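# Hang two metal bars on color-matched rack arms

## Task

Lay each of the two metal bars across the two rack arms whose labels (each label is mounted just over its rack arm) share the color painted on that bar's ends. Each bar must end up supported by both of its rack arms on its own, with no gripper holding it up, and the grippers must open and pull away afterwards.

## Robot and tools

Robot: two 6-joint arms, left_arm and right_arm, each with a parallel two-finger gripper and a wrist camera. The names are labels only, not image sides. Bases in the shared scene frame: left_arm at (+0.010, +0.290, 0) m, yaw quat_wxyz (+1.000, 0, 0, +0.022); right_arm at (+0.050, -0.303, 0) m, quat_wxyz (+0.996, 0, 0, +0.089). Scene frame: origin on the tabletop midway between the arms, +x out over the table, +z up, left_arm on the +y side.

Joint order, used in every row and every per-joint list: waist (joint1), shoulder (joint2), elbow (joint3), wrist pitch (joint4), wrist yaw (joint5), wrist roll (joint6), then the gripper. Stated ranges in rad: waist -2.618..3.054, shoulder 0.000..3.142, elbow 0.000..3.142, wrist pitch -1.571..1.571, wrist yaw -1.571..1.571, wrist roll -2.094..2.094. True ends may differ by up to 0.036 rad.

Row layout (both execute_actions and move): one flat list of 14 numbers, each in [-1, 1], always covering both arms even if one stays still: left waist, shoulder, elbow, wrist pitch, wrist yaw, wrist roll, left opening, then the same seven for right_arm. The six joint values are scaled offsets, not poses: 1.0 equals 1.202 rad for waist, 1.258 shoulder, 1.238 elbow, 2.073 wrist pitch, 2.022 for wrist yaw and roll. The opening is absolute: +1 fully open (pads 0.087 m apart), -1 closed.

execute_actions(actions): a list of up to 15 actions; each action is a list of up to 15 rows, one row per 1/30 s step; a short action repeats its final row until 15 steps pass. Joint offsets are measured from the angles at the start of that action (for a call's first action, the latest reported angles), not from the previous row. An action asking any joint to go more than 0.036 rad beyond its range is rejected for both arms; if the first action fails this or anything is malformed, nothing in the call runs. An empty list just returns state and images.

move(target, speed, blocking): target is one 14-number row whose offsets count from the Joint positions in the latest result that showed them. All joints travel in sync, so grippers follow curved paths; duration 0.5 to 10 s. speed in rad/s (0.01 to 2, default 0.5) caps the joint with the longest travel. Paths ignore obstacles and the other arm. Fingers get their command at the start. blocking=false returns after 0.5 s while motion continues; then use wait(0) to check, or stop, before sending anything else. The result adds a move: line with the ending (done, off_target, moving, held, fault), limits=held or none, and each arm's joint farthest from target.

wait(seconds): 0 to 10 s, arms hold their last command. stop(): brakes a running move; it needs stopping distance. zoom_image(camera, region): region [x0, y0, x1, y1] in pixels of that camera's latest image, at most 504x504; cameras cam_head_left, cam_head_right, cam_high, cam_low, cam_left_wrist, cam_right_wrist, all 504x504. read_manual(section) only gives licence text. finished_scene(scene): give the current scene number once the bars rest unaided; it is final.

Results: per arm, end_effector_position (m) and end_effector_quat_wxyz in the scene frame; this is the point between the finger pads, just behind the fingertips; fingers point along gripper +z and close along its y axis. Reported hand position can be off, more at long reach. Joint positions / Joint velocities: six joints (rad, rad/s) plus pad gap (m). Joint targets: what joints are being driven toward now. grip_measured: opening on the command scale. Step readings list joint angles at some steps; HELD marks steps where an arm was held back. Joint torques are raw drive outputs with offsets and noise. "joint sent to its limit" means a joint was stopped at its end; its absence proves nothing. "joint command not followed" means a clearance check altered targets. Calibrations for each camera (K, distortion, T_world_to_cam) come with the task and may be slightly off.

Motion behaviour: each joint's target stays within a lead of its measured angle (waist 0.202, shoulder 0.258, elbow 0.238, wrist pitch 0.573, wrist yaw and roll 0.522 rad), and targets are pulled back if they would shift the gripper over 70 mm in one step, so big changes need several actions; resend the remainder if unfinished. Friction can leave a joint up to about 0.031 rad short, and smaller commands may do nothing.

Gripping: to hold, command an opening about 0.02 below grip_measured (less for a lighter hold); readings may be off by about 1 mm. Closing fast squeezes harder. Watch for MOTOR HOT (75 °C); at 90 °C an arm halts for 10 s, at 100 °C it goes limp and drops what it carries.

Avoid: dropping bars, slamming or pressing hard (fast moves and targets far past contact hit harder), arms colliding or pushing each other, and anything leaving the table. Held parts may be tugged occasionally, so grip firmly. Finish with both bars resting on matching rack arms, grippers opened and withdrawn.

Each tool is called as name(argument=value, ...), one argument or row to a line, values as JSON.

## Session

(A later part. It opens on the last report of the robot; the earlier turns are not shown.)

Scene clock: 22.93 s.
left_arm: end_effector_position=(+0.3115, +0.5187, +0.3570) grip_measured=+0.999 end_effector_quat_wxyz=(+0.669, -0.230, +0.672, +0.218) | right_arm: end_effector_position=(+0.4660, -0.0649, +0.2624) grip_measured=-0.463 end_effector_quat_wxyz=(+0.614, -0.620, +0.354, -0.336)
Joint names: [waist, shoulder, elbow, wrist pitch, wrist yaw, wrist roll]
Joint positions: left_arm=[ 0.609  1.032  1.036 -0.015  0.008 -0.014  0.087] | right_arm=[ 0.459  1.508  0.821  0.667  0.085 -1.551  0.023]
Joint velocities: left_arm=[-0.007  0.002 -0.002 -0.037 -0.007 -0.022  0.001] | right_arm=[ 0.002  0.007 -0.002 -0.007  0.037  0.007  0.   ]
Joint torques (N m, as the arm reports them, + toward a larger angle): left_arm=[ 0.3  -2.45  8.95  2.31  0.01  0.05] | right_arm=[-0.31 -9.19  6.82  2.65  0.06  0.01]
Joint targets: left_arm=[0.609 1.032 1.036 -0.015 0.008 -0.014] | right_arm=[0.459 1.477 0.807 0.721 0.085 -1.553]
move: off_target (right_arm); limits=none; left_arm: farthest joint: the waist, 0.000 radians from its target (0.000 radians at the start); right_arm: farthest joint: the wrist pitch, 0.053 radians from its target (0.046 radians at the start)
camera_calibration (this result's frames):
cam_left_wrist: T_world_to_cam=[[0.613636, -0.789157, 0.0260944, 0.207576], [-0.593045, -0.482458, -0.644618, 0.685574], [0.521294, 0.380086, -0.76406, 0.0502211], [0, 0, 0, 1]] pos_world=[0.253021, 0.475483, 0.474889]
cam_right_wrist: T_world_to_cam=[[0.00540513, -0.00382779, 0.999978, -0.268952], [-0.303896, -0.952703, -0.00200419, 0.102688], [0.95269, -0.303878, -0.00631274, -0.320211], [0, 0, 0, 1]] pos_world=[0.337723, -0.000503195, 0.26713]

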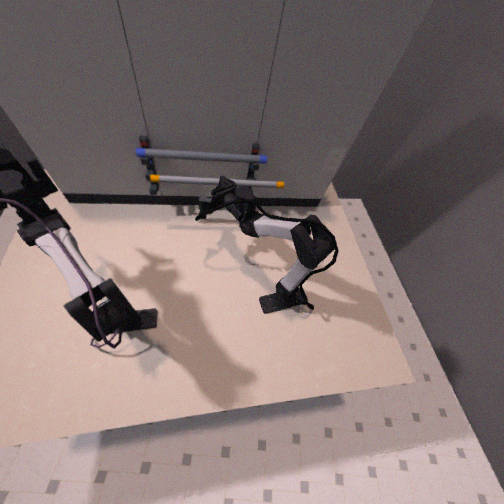

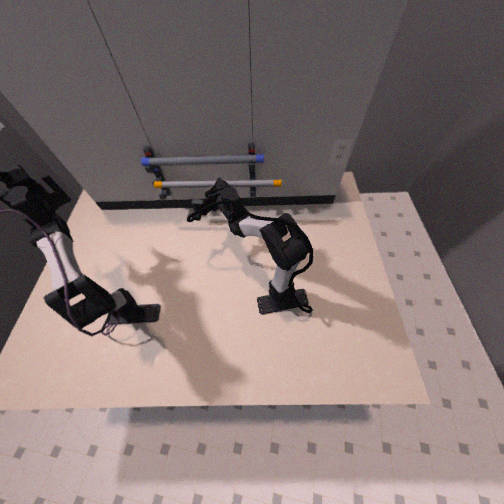

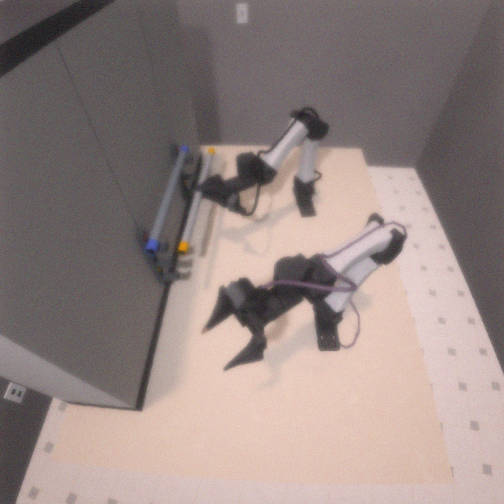

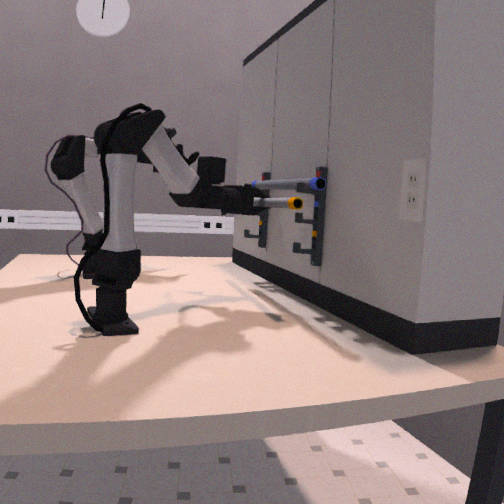

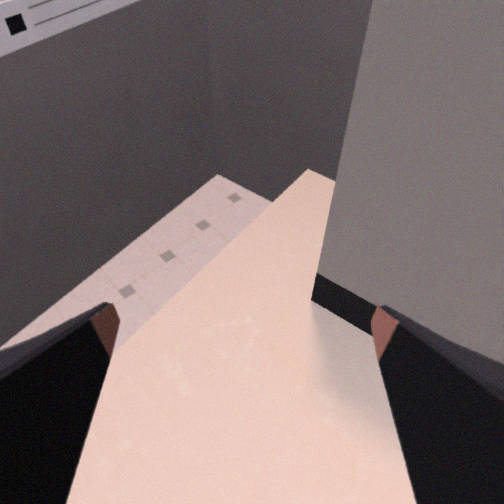

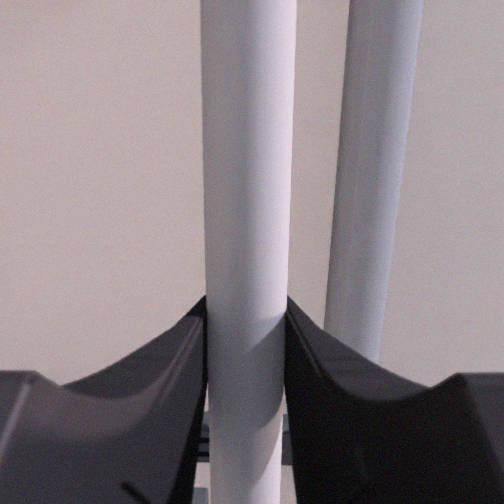

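move(
  target=[0,0,0,0,0,0,1,0,-0.05,-0.09,0.05,0,0,-0.54],
  speed=0.2,
)

move(
  target=[0,0,0,0,0,0,1,0,0.14,-0.1,0.18,0,0,-0.54],
  speed=0.25,
)

Scene clock: 26.03 s.
left_arm: end_effector_position=(+0.3115, +0.5187, +0.3570) grip_measured=+0.999 end_effector_quat_wxyz=(+0.669, -0.230, +0.672, +0.218) | right_arm: end_effector_position=(+0.4530, -0.0746, +0.2435) grip_measured=-0.463 end_effector_quat_wxyz=(+0.610, -0.625, +0.356, -0.333)
Joint names: [waist, shoulder, elbow, wrist pitch, wrist yaw, wrist roll]
Joint positions: left_arm=[ 0.609  1.032  1.036 -0.015  0.008 -0.014  0.087] | right_arm=[ 0.459  1.476  0.724  0.717  0.085 -1.55   0.023]
Joint velocities: left_arm=[-0.012  0.012 -0.017 -0.051 -0.022 -0.007 -0.001] | right_arm=[-0.012  0.007 -0.002  0.007  0.066  0.007  0.001]
Joint torques (N m, as the arm reports them, + toward a larger angle): left_arm=[ 0.26 -2.35  8.95  2.31  0.01  0.02] | right_arm=[-0.26 -8.63  6.72  2.63  0.05  0.01]
Joint targets: left_arm=[0.609 1.032 1.036 -0.015 0.008 -0.014] | right_arm=[0.459 1.445 0.710 0.771 0.085 -1.552]
move: off_target (right_arm); limits=none; left_arm: farthest joint: the waist, 0.000 radians from its target (0.000 radians at the start); right_arm: farthest joint: the wrist pitch, 0.053 radians from its target (0.103 radians at the start)
camera_calibration (this result's frames):
cam_left_wrist: T_world_to_cam=[[0.613636, -0.789157, 0.0260944, 0.207576], [-0.593045, -0.482458, -0.644618, 0.685574], [0.521294, 0.380086, -0.76406, 0.0502211], [0, 0, 0, 1]] pos_world=[0.253021, 0.475483, 0.474889]
cam_right_wrist: T_world_to_cam=[[0.018165, 0.00372001, 0.999828, -0.255202], [-0.30389, -0.952664, 0.00906565, 0.086831], [0.952534, -0.304002, -0.0161747, -0.308395], [0, 0, 0, 1]] pos_world=[0.324779, -0.0100826, 0.249382]

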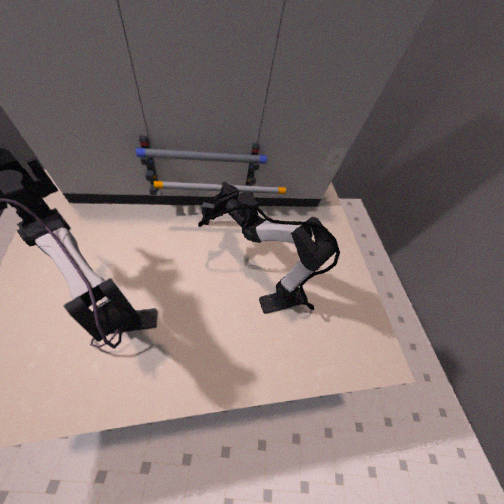

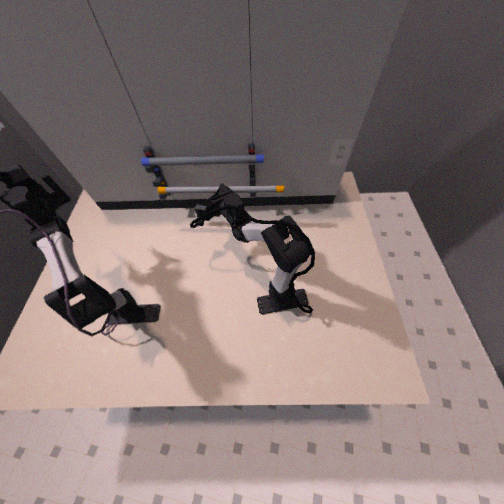

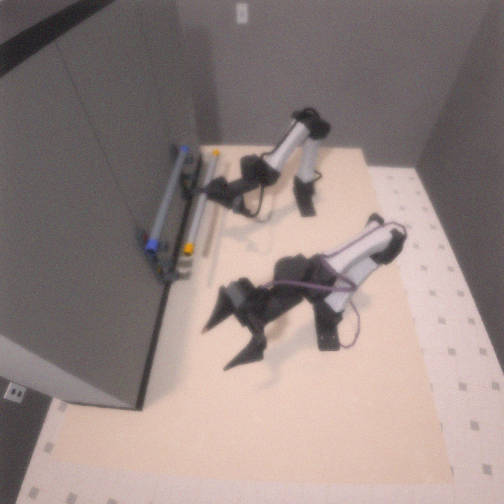

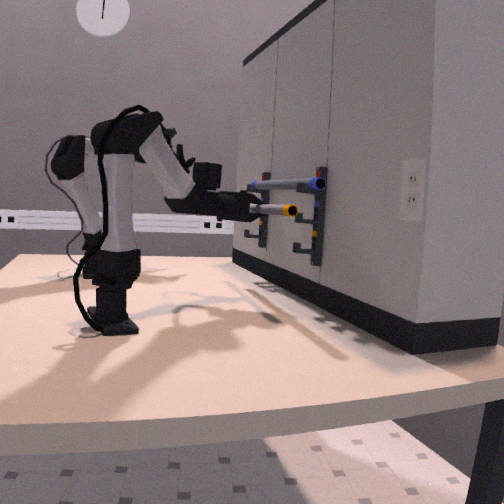

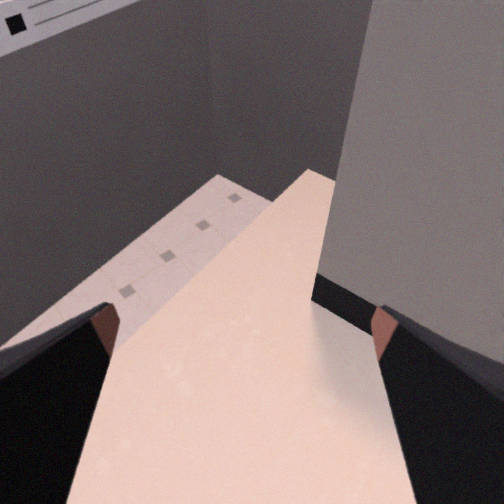

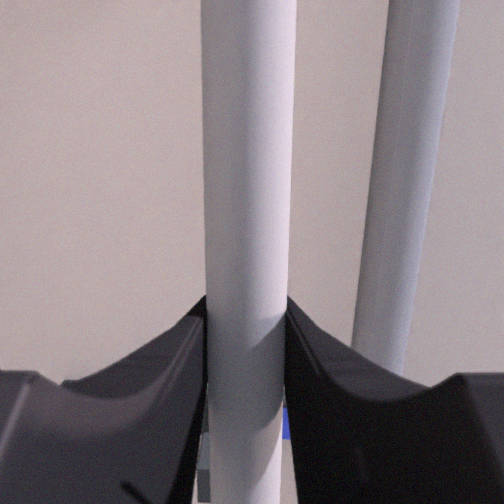

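Scene clock: 28.20 s.
left_arm: end_effector_position=(+0.3115, +0.5187, +0.3570) grip_measured=+0.999 end_effector_quat_wxyz=(+0.669, -0.230, +0.672, +0.218) | right_arm: end_effector_position=(+0.4544, -0.0735, +0.2002) grip_measured=-0.463 end_effector_quat_wxyz=(+0.625, -0.610, +0.350, -0.339)
Joint names: [waist, shoulder, elbow, wrist pitch, wrist yaw, wrist roll]
Joint positions: left_arm=[ 0.609  1.032  1.036 -0.015  0.008 -0.014  0.087] | right_arm=[ 0.459  1.64   0.614  1.037  0.085 -1.548  0.023]
Joint velocities: left_arm=[-0.007 -0.007 -0.017  0.022  0.051 -0.022 -0.   ] | right_arm=[ 0.007 -0.007 -0.007 -0.007  0.022  0.007 -0.001]
Joint torques (N m, as the arm reports them, + toward a larger angle): left_arm=[ 0.29 -2.33  8.98  2.31 -0.01  0.03] | right_arm=[-0.3  -6.11  5.78  2.62  0.07  0.  ]
Joint targets: left_arm=[0.609 1.032 1.036 -0.015 0.008 -0.014] | right_arm=[0.459 1.652 0.600 1.091 0.085 -1.550]
move: off_target (right_arm); limits=none; left_arm: farthest joint: the waist, 0.000 radians from its target (0.000 radians at the start); right_arm: farthest joint: the wrist pitch, 0.053 radians from its target (0.373 radians at the start)
camera_calibration (this result's frames):
cam_left_wrist: T_world_to_cam=[[0.613636, -0.789157, 0.0260944, 0.207576], [-0.593045, -0.482458, -0.644618, 0.685574], [0.521294, 0.380086, -0.76406, 0.0502211], [0, 0, 0, 1]] pos_world=[0.253021, 0.475483, 0.474889]
cam_right_wrist: T_world_to_cam=[[-0.0171254, -0.025221, 0.999535, -0.197911], [-0.303559, -0.952364, -0.0292318, 0.0961878], [0.952659, -0.303919, 0.00865356, -0.315143], [0, 0, 0, 1]] pos_world=[0.326033, -0.00916358, 0.203358]

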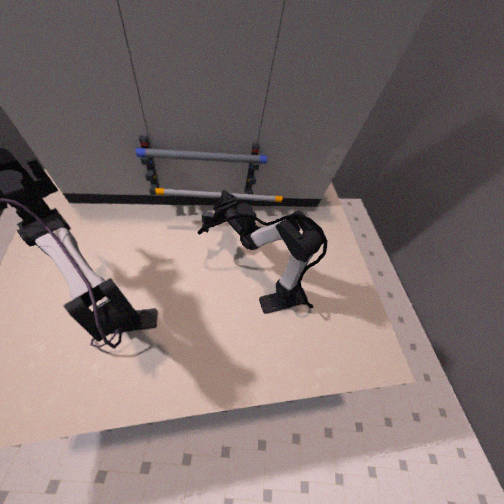

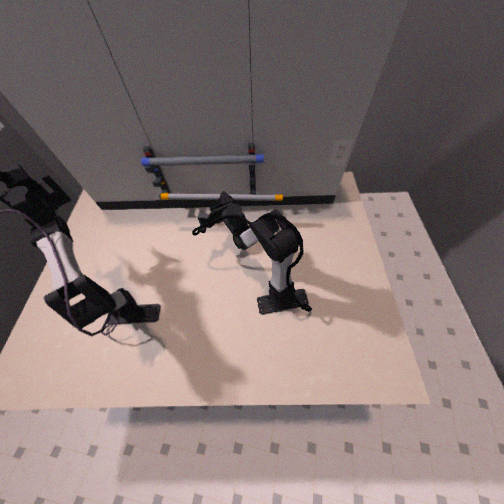

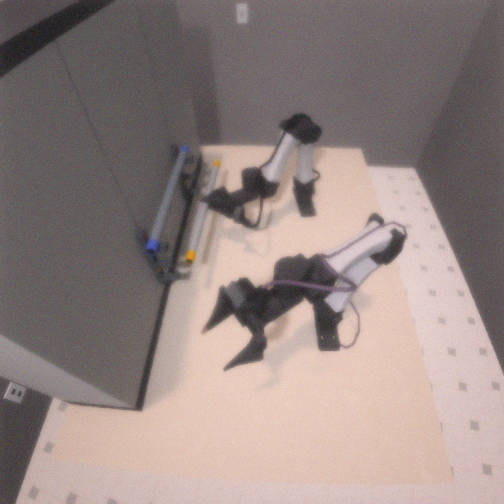

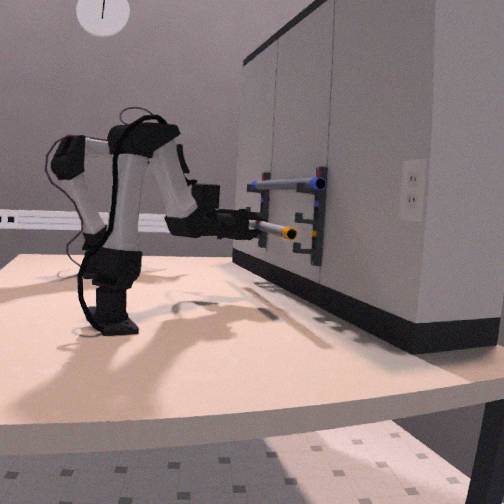

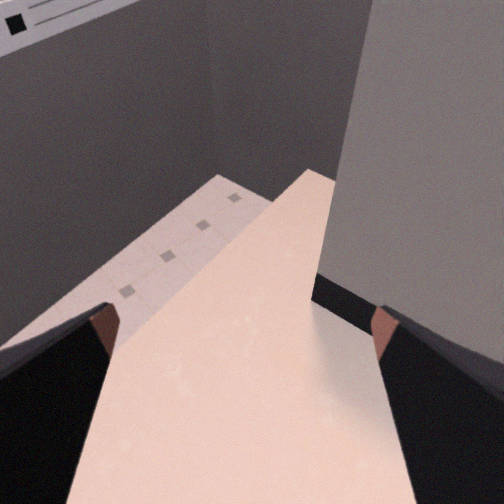

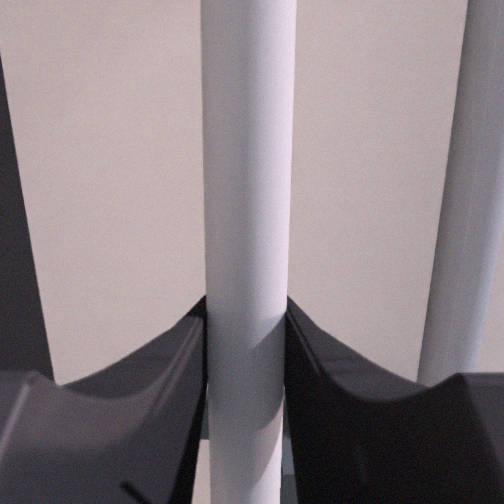

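move(
  target=[0,0,0,0,0,0,1,0,0.165,0.215,-0.012,0,-0.015,-0.54],
  speed=0.15,
)

zoom_image(
  camera="cam_low",
  region=[230,140,350,270],
)

Scene clock: 32.83 s.
left_arm: end_effector_position=(+0.3115, +0.5187, +0.3570) grip_measured=+0.999 end_effector_quat_wxyz=(+0.669, -0.230, +0.672, +0.218) | right_arm: end_effector_position=(+0.5009, -0.0392, +0.1980) grip_measured=-0.463 end_effector_quat_wxyz=(+0.619, -0.616, +0.346, -0.344)
Joint names: [waist, shoulder, elbow, wrist pitch, wrist yaw, wrist roll]
Joint positions: left_arm=[ 0.609  1.032  1.036 -0.015  0.008 -0.014  0.087] | right_arm=[ 0.459  1.834  0.85   0.987  0.085 -1.566  0.023]
Joint velocities: left_arm=[-0.017  0.007 -0.002 -0.007  0.037 -0.022  0.001] | right_arm=[-0.002  0.012 -0.007 -0.007 -0.022 -0.007  0.001]
Joint torques (N m, as the arm reports them, + toward a larger angle): left_arm=[ 0.32 -2.37  8.88  2.31  0.01  0.05] | right_arm=[-0.32 -8.02  9.55  2.33  0.06 -0.09]
Joint targets: left_arm=[0.609 1.032 1.036 -0.015 0.008 -0.014] | right_arm=[0.459 1.847 0.880 1.012 0.085 -1.578]
move: off_target (right_arm); limits=none; left_arm: farthest joint: the waist, 0.000 radians from its target (0.000 radians at the start); right_arm: farthest joint: the elbow, 0.030 radians from its target (0.266 radians at the start)
camera_calibration (this result's frames):
cam_left_wrist: T_world_to_cam=[[0.613636, -0.789157, 0.0260944, 0.207576], [-0.593045, -0.482458, -0.644618, 0.685574], [0.521294, 0.380086, -0.76406, 0.0502211], [0, 0, 0, 1]] pos_world=[0.253021, 0.475483, 0.474889]
cam_right_wrist: T_world_to_cam=[[-0.0199838, -0.0046447, 0.99979, -0.191935], [-0.30362, -0.952735, -0.0104949, 0.139272], [0.952584, -0.303766, 0.017629, -0.350693], [0, 0, 0, 1]] pos_world=[0.372514, 0.0252697, 0.199538]

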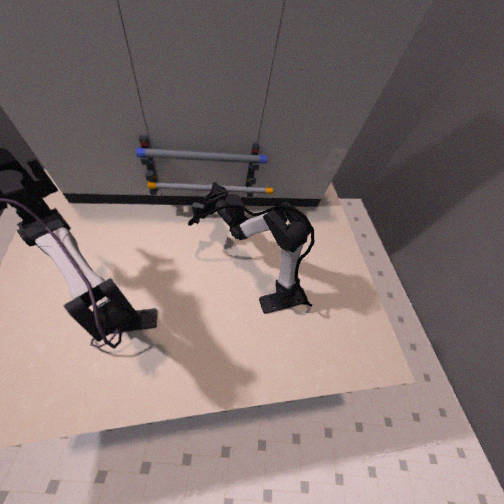

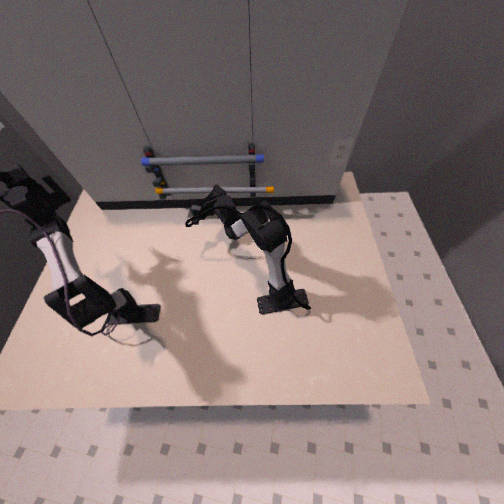

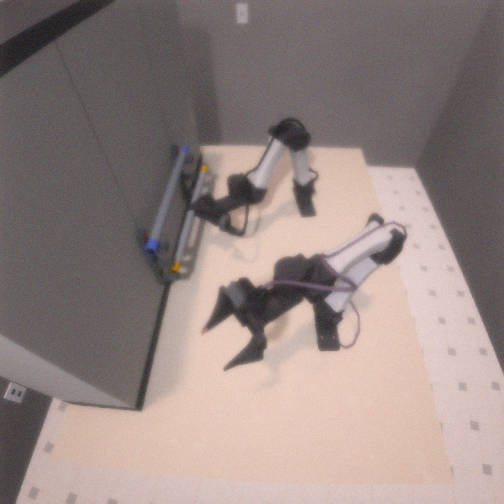

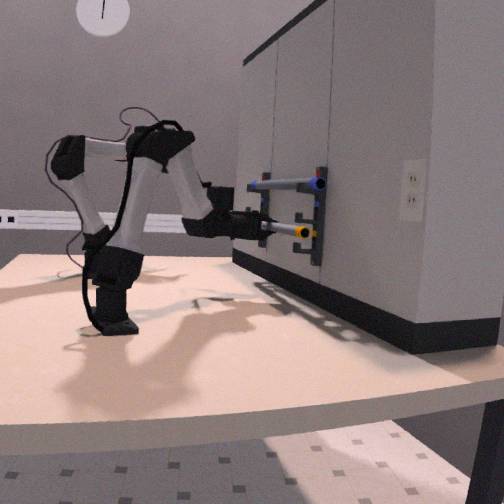

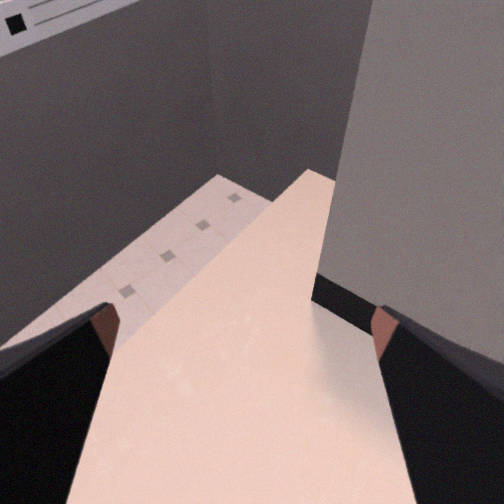

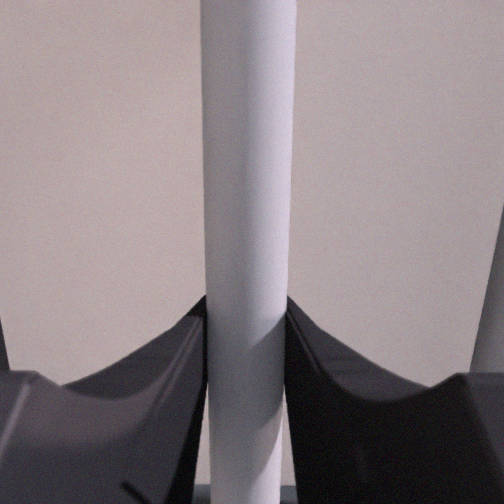

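Region (230, 140, 350, 270) of cam_low's 504x504 image, scaled by 3.877, with more detail than that image has; it fills the left 465 columns of this view, and the rest is white.

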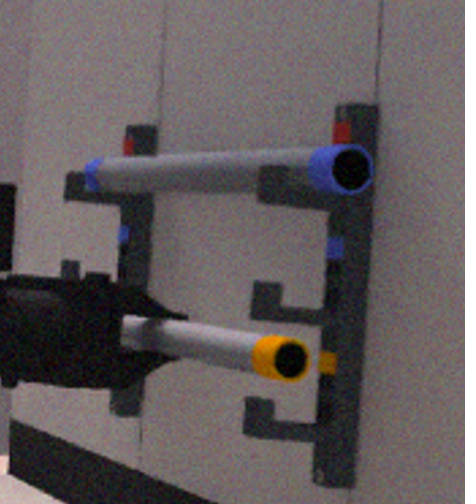

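move(
  target=[0,0,0,0,0,0,1,0,0.15,0.22,-0.024,0,0,-0.54],
  speed=0.15,
)

move(
  target=[0,0,0,0,0,0,1,0,0.05,-0.02,0.035,0,0,-0.54],
  speed=0.08,
)

zoom_image(
  camera="cam_low",
  region=[230,140,350,270],
)

Scene clock: 36.90 s.
left_arm: end_effector_position=(+0.3115, +0.5187, +0.3570) grip_measured=+0.999 end_effector_quat_wxyz=(+0.669, -0.230, +0.672, +0.218) | right_arm: end_effector_position=(+0.5447, -0.0068, +0.1928) grip_measured=-0.463 end_effector_quat_wxyz=(+0.617, -0.618, +0.348, -0.342)
Joint names: [waist, shoulder, elbow, wrist pitch, wrist yaw, wrist roll]
Joint positions: left_arm=[ 0.609  1.032  1.036 -0.015  0.008 -0.014  0.087] | right_arm=[ 0.459  2.01   1.092  0.913  0.085 -1.564  0.023]
Joint velocities: left_arm=[-0.017  0.007  0.007 -0.022 -0.051  0.081  0.001] | right_arm=[ 0.002 -0.007 -0.012 -0.007  0.022  0.022 -0.001]
Joint torques (N m, as the arm reports them, + toward a larger angle): left_arm=[ 0.24 -2.32  8.94  2.31  0.    0.05] | right_arm=[-0.3  -9.96  9.87  2.32  0.04  0.01]
Joint targets: left_arm=[0.609 1.032 1.036 -0.015 0.008 -0.014] | right_arm=[0.459 2.023 1.123 0.937 0.085 -1.566]
move: off_target (right_arm); limits=none; left_arm: farthest joint: the waist, 0.000 radians from its target (0.000 radians at the start); right_arm: farthest joint: the elbow, 0.030 radians from its target (0.272 radians at the start)
camera_calibration (this result's frames):
cam_left_wrist: T_world_to_cam=[[0.613636, -0.789157, 0.0260944, 0.207576], [-0.593045, -0.482458, -0.644618, 0.685574], [0.521294, 0.380086, -0.76406, 0.0502211], [0, 0, 0, 1]] pos_world=[0.253021, 0.475483, 0.474889]
cam_right_wrist: T_world_to_cam=[[-0.0126505, -0.00205652, 0.999918, -0.18968], [-0.303683, -0.952756, -0.00580158, 0.182491], [0.952689, -0.303731, 0.0114283, -0.381327], [0, 0, 0, 1]] pos_world=[0.416306, 0.0576582, 0.195081]

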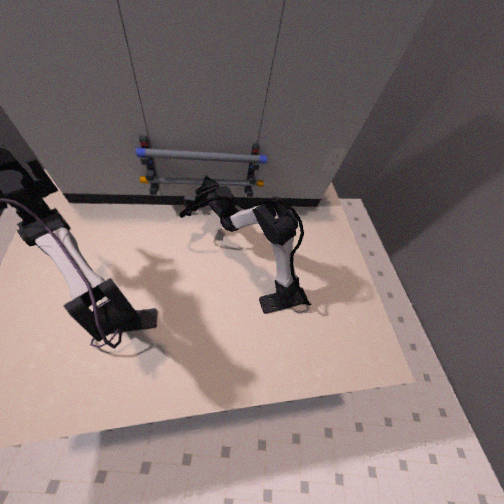

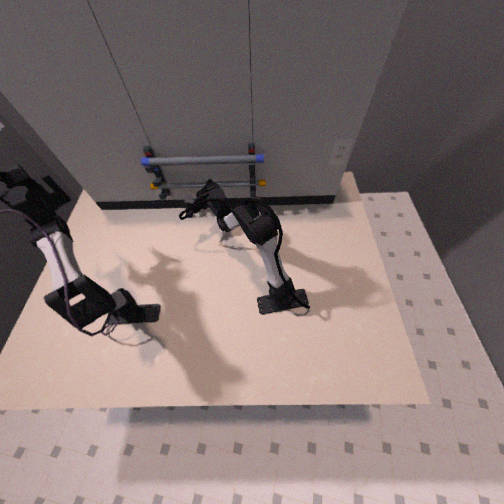

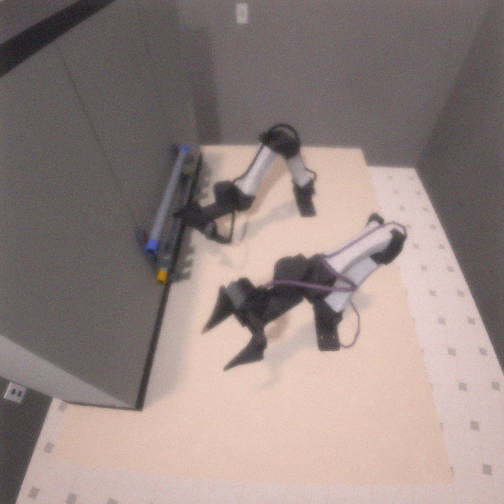

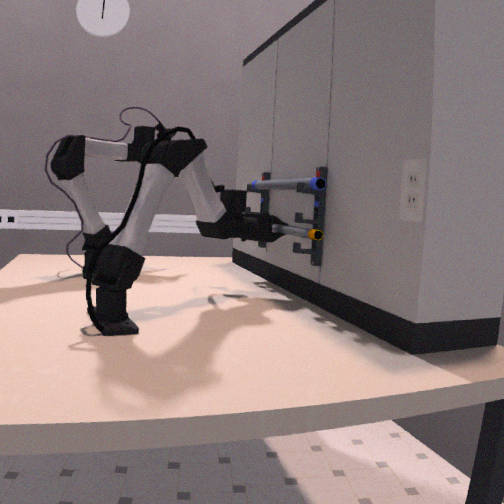

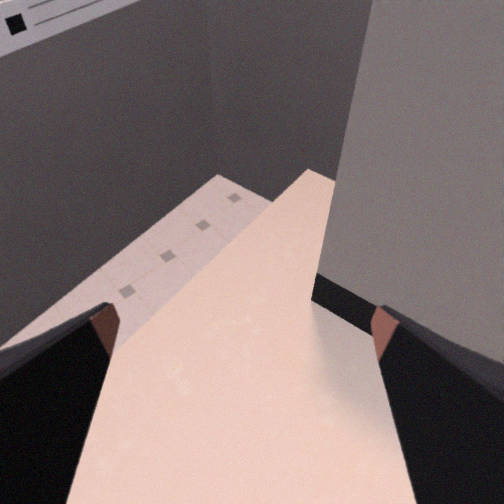

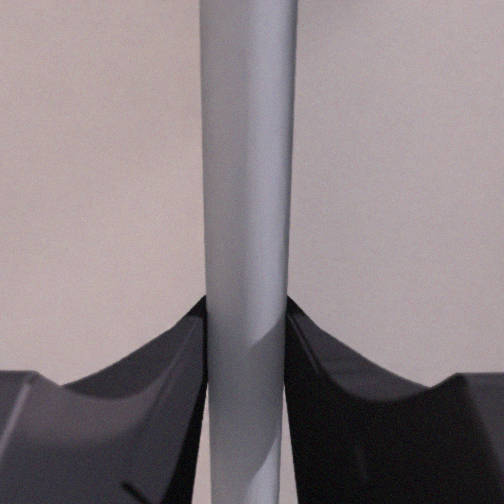

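Scene clock: 38.30 s.
left_arm: end_effector_position=(+0.3115, +0.5187, +0.3570) grip_measured=+0.999 end_effector_quat_wxyz=(+0.669, -0.230, +0.672, +0.218) | right_arm: end_effector_position=(+0.5464, -0.0055, +0.1705) grip_measured=-0.463 end_effector_quat_wxyz=(+0.610, -0.624, +0.353, -0.336)
Joint names: [waist, shoulder, elbow, wrist pitch, wrist yaw, wrist roll]
Joint positions: left_arm=[ 0.609  1.032  1.036 -0.015  0.008 -0.014  0.087] | right_arm=[ 0.459  2.058  1.085  0.944  0.085 -1.556  0.023]
Joint velocities: left_arm=[-0.002  0.007 -0.017 -0.007  0.081  0.007  0.001] | right_arm=[-0.002  0.002 -0.007 -0.051 -0.007  0.007 -0.002]
Joint torques (N m, as the arm reports them, + toward a larger angle): left_arm=[ 0.33 -2.41  8.94  2.34  0.    0.04] | right_arm=[-0.24 -9.91  5.6   2.49  0.04 -0.06]
Joint targets: left_arm=[0.609 1.032 1.036 -0.015 0.008 -0.014] | right_arm=[0.459 2.073 1.068 0.985 0.085 -1.564]
move: off_target (right_arm); limits=none; left_arm: farthest joint: the waist, 0.000 radians from its target (0.000 radians at the start); right_arm: farthest joint: the wrist pitch, 0.042 radians from its target (0.073 radians at the start)
camera_calibration (this result's frames):
cam_left_wrist: T_world_to_cam=[[0.613636, -0.789157, 0.0260944, 0.207576], [-0.593045, -0.482458, -0.644618, 0.685574], [0.521294, 0.380086, -0.76406, 0.0502211], [0, 0, 0, 1]] pos_world=[0.253021, 0.475483, 0.474889]
cam_right_wrist: T_world_to_cam=[[0.010165, 0.00583853, 0.999931, -0.179806], [-0.303766, -0.952707, 0.00865078, 0.181705], [0.952692, -0.303834, -0.00791068, -0.379045], [0, 0, 0, 1]] pos_world=[0.418137, 0.0589953, 0.175224]

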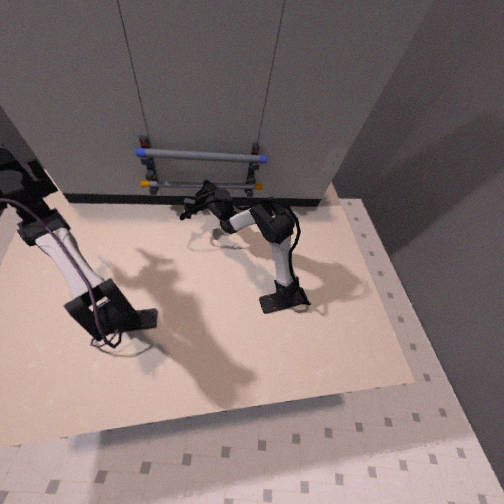

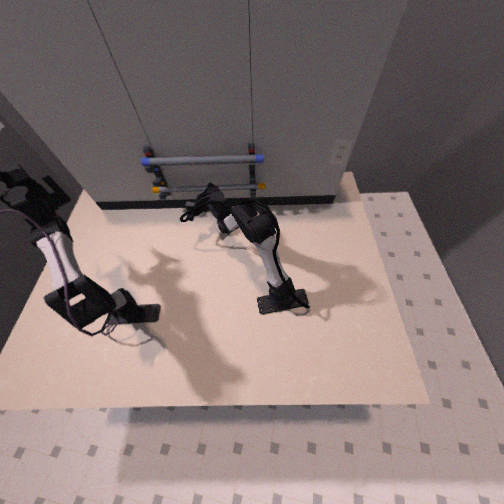

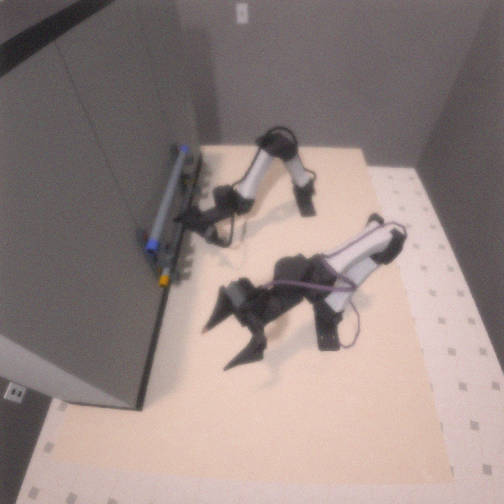

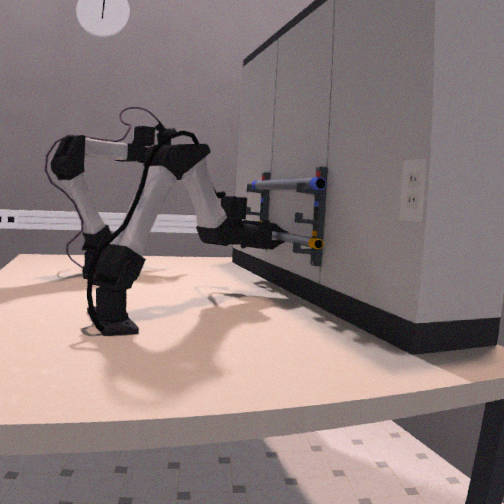

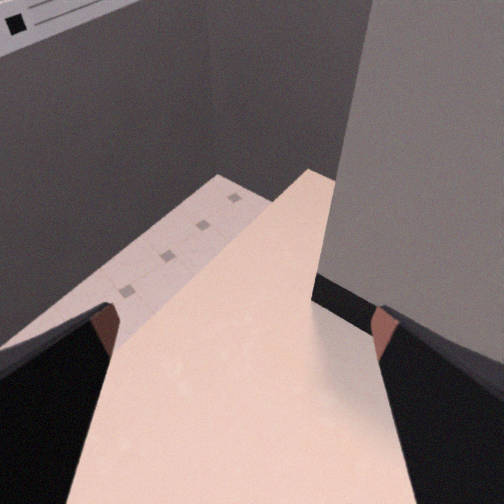

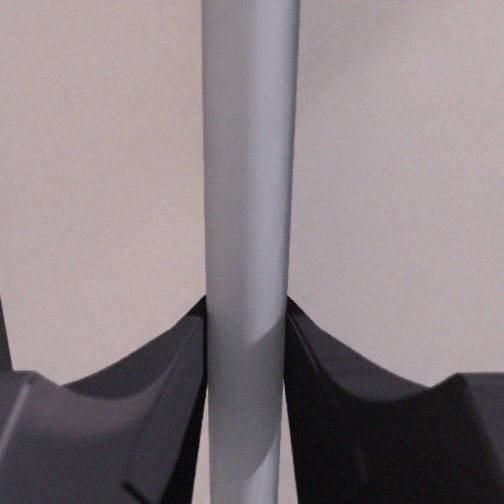

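Region (230, 140, 350, 270) of cam_low's 504x504 image, scaled by 3.877, with more detail than that image has; it fills the left 465 columns of this view, and the rest is white.

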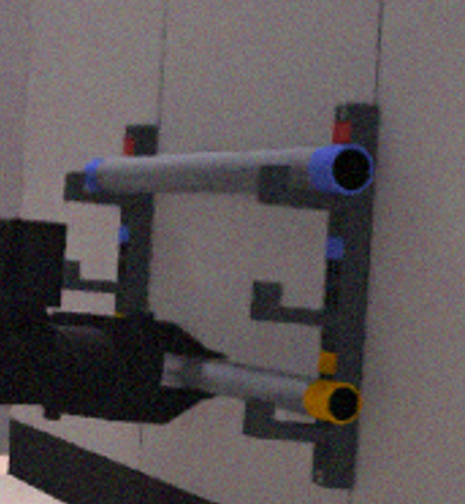

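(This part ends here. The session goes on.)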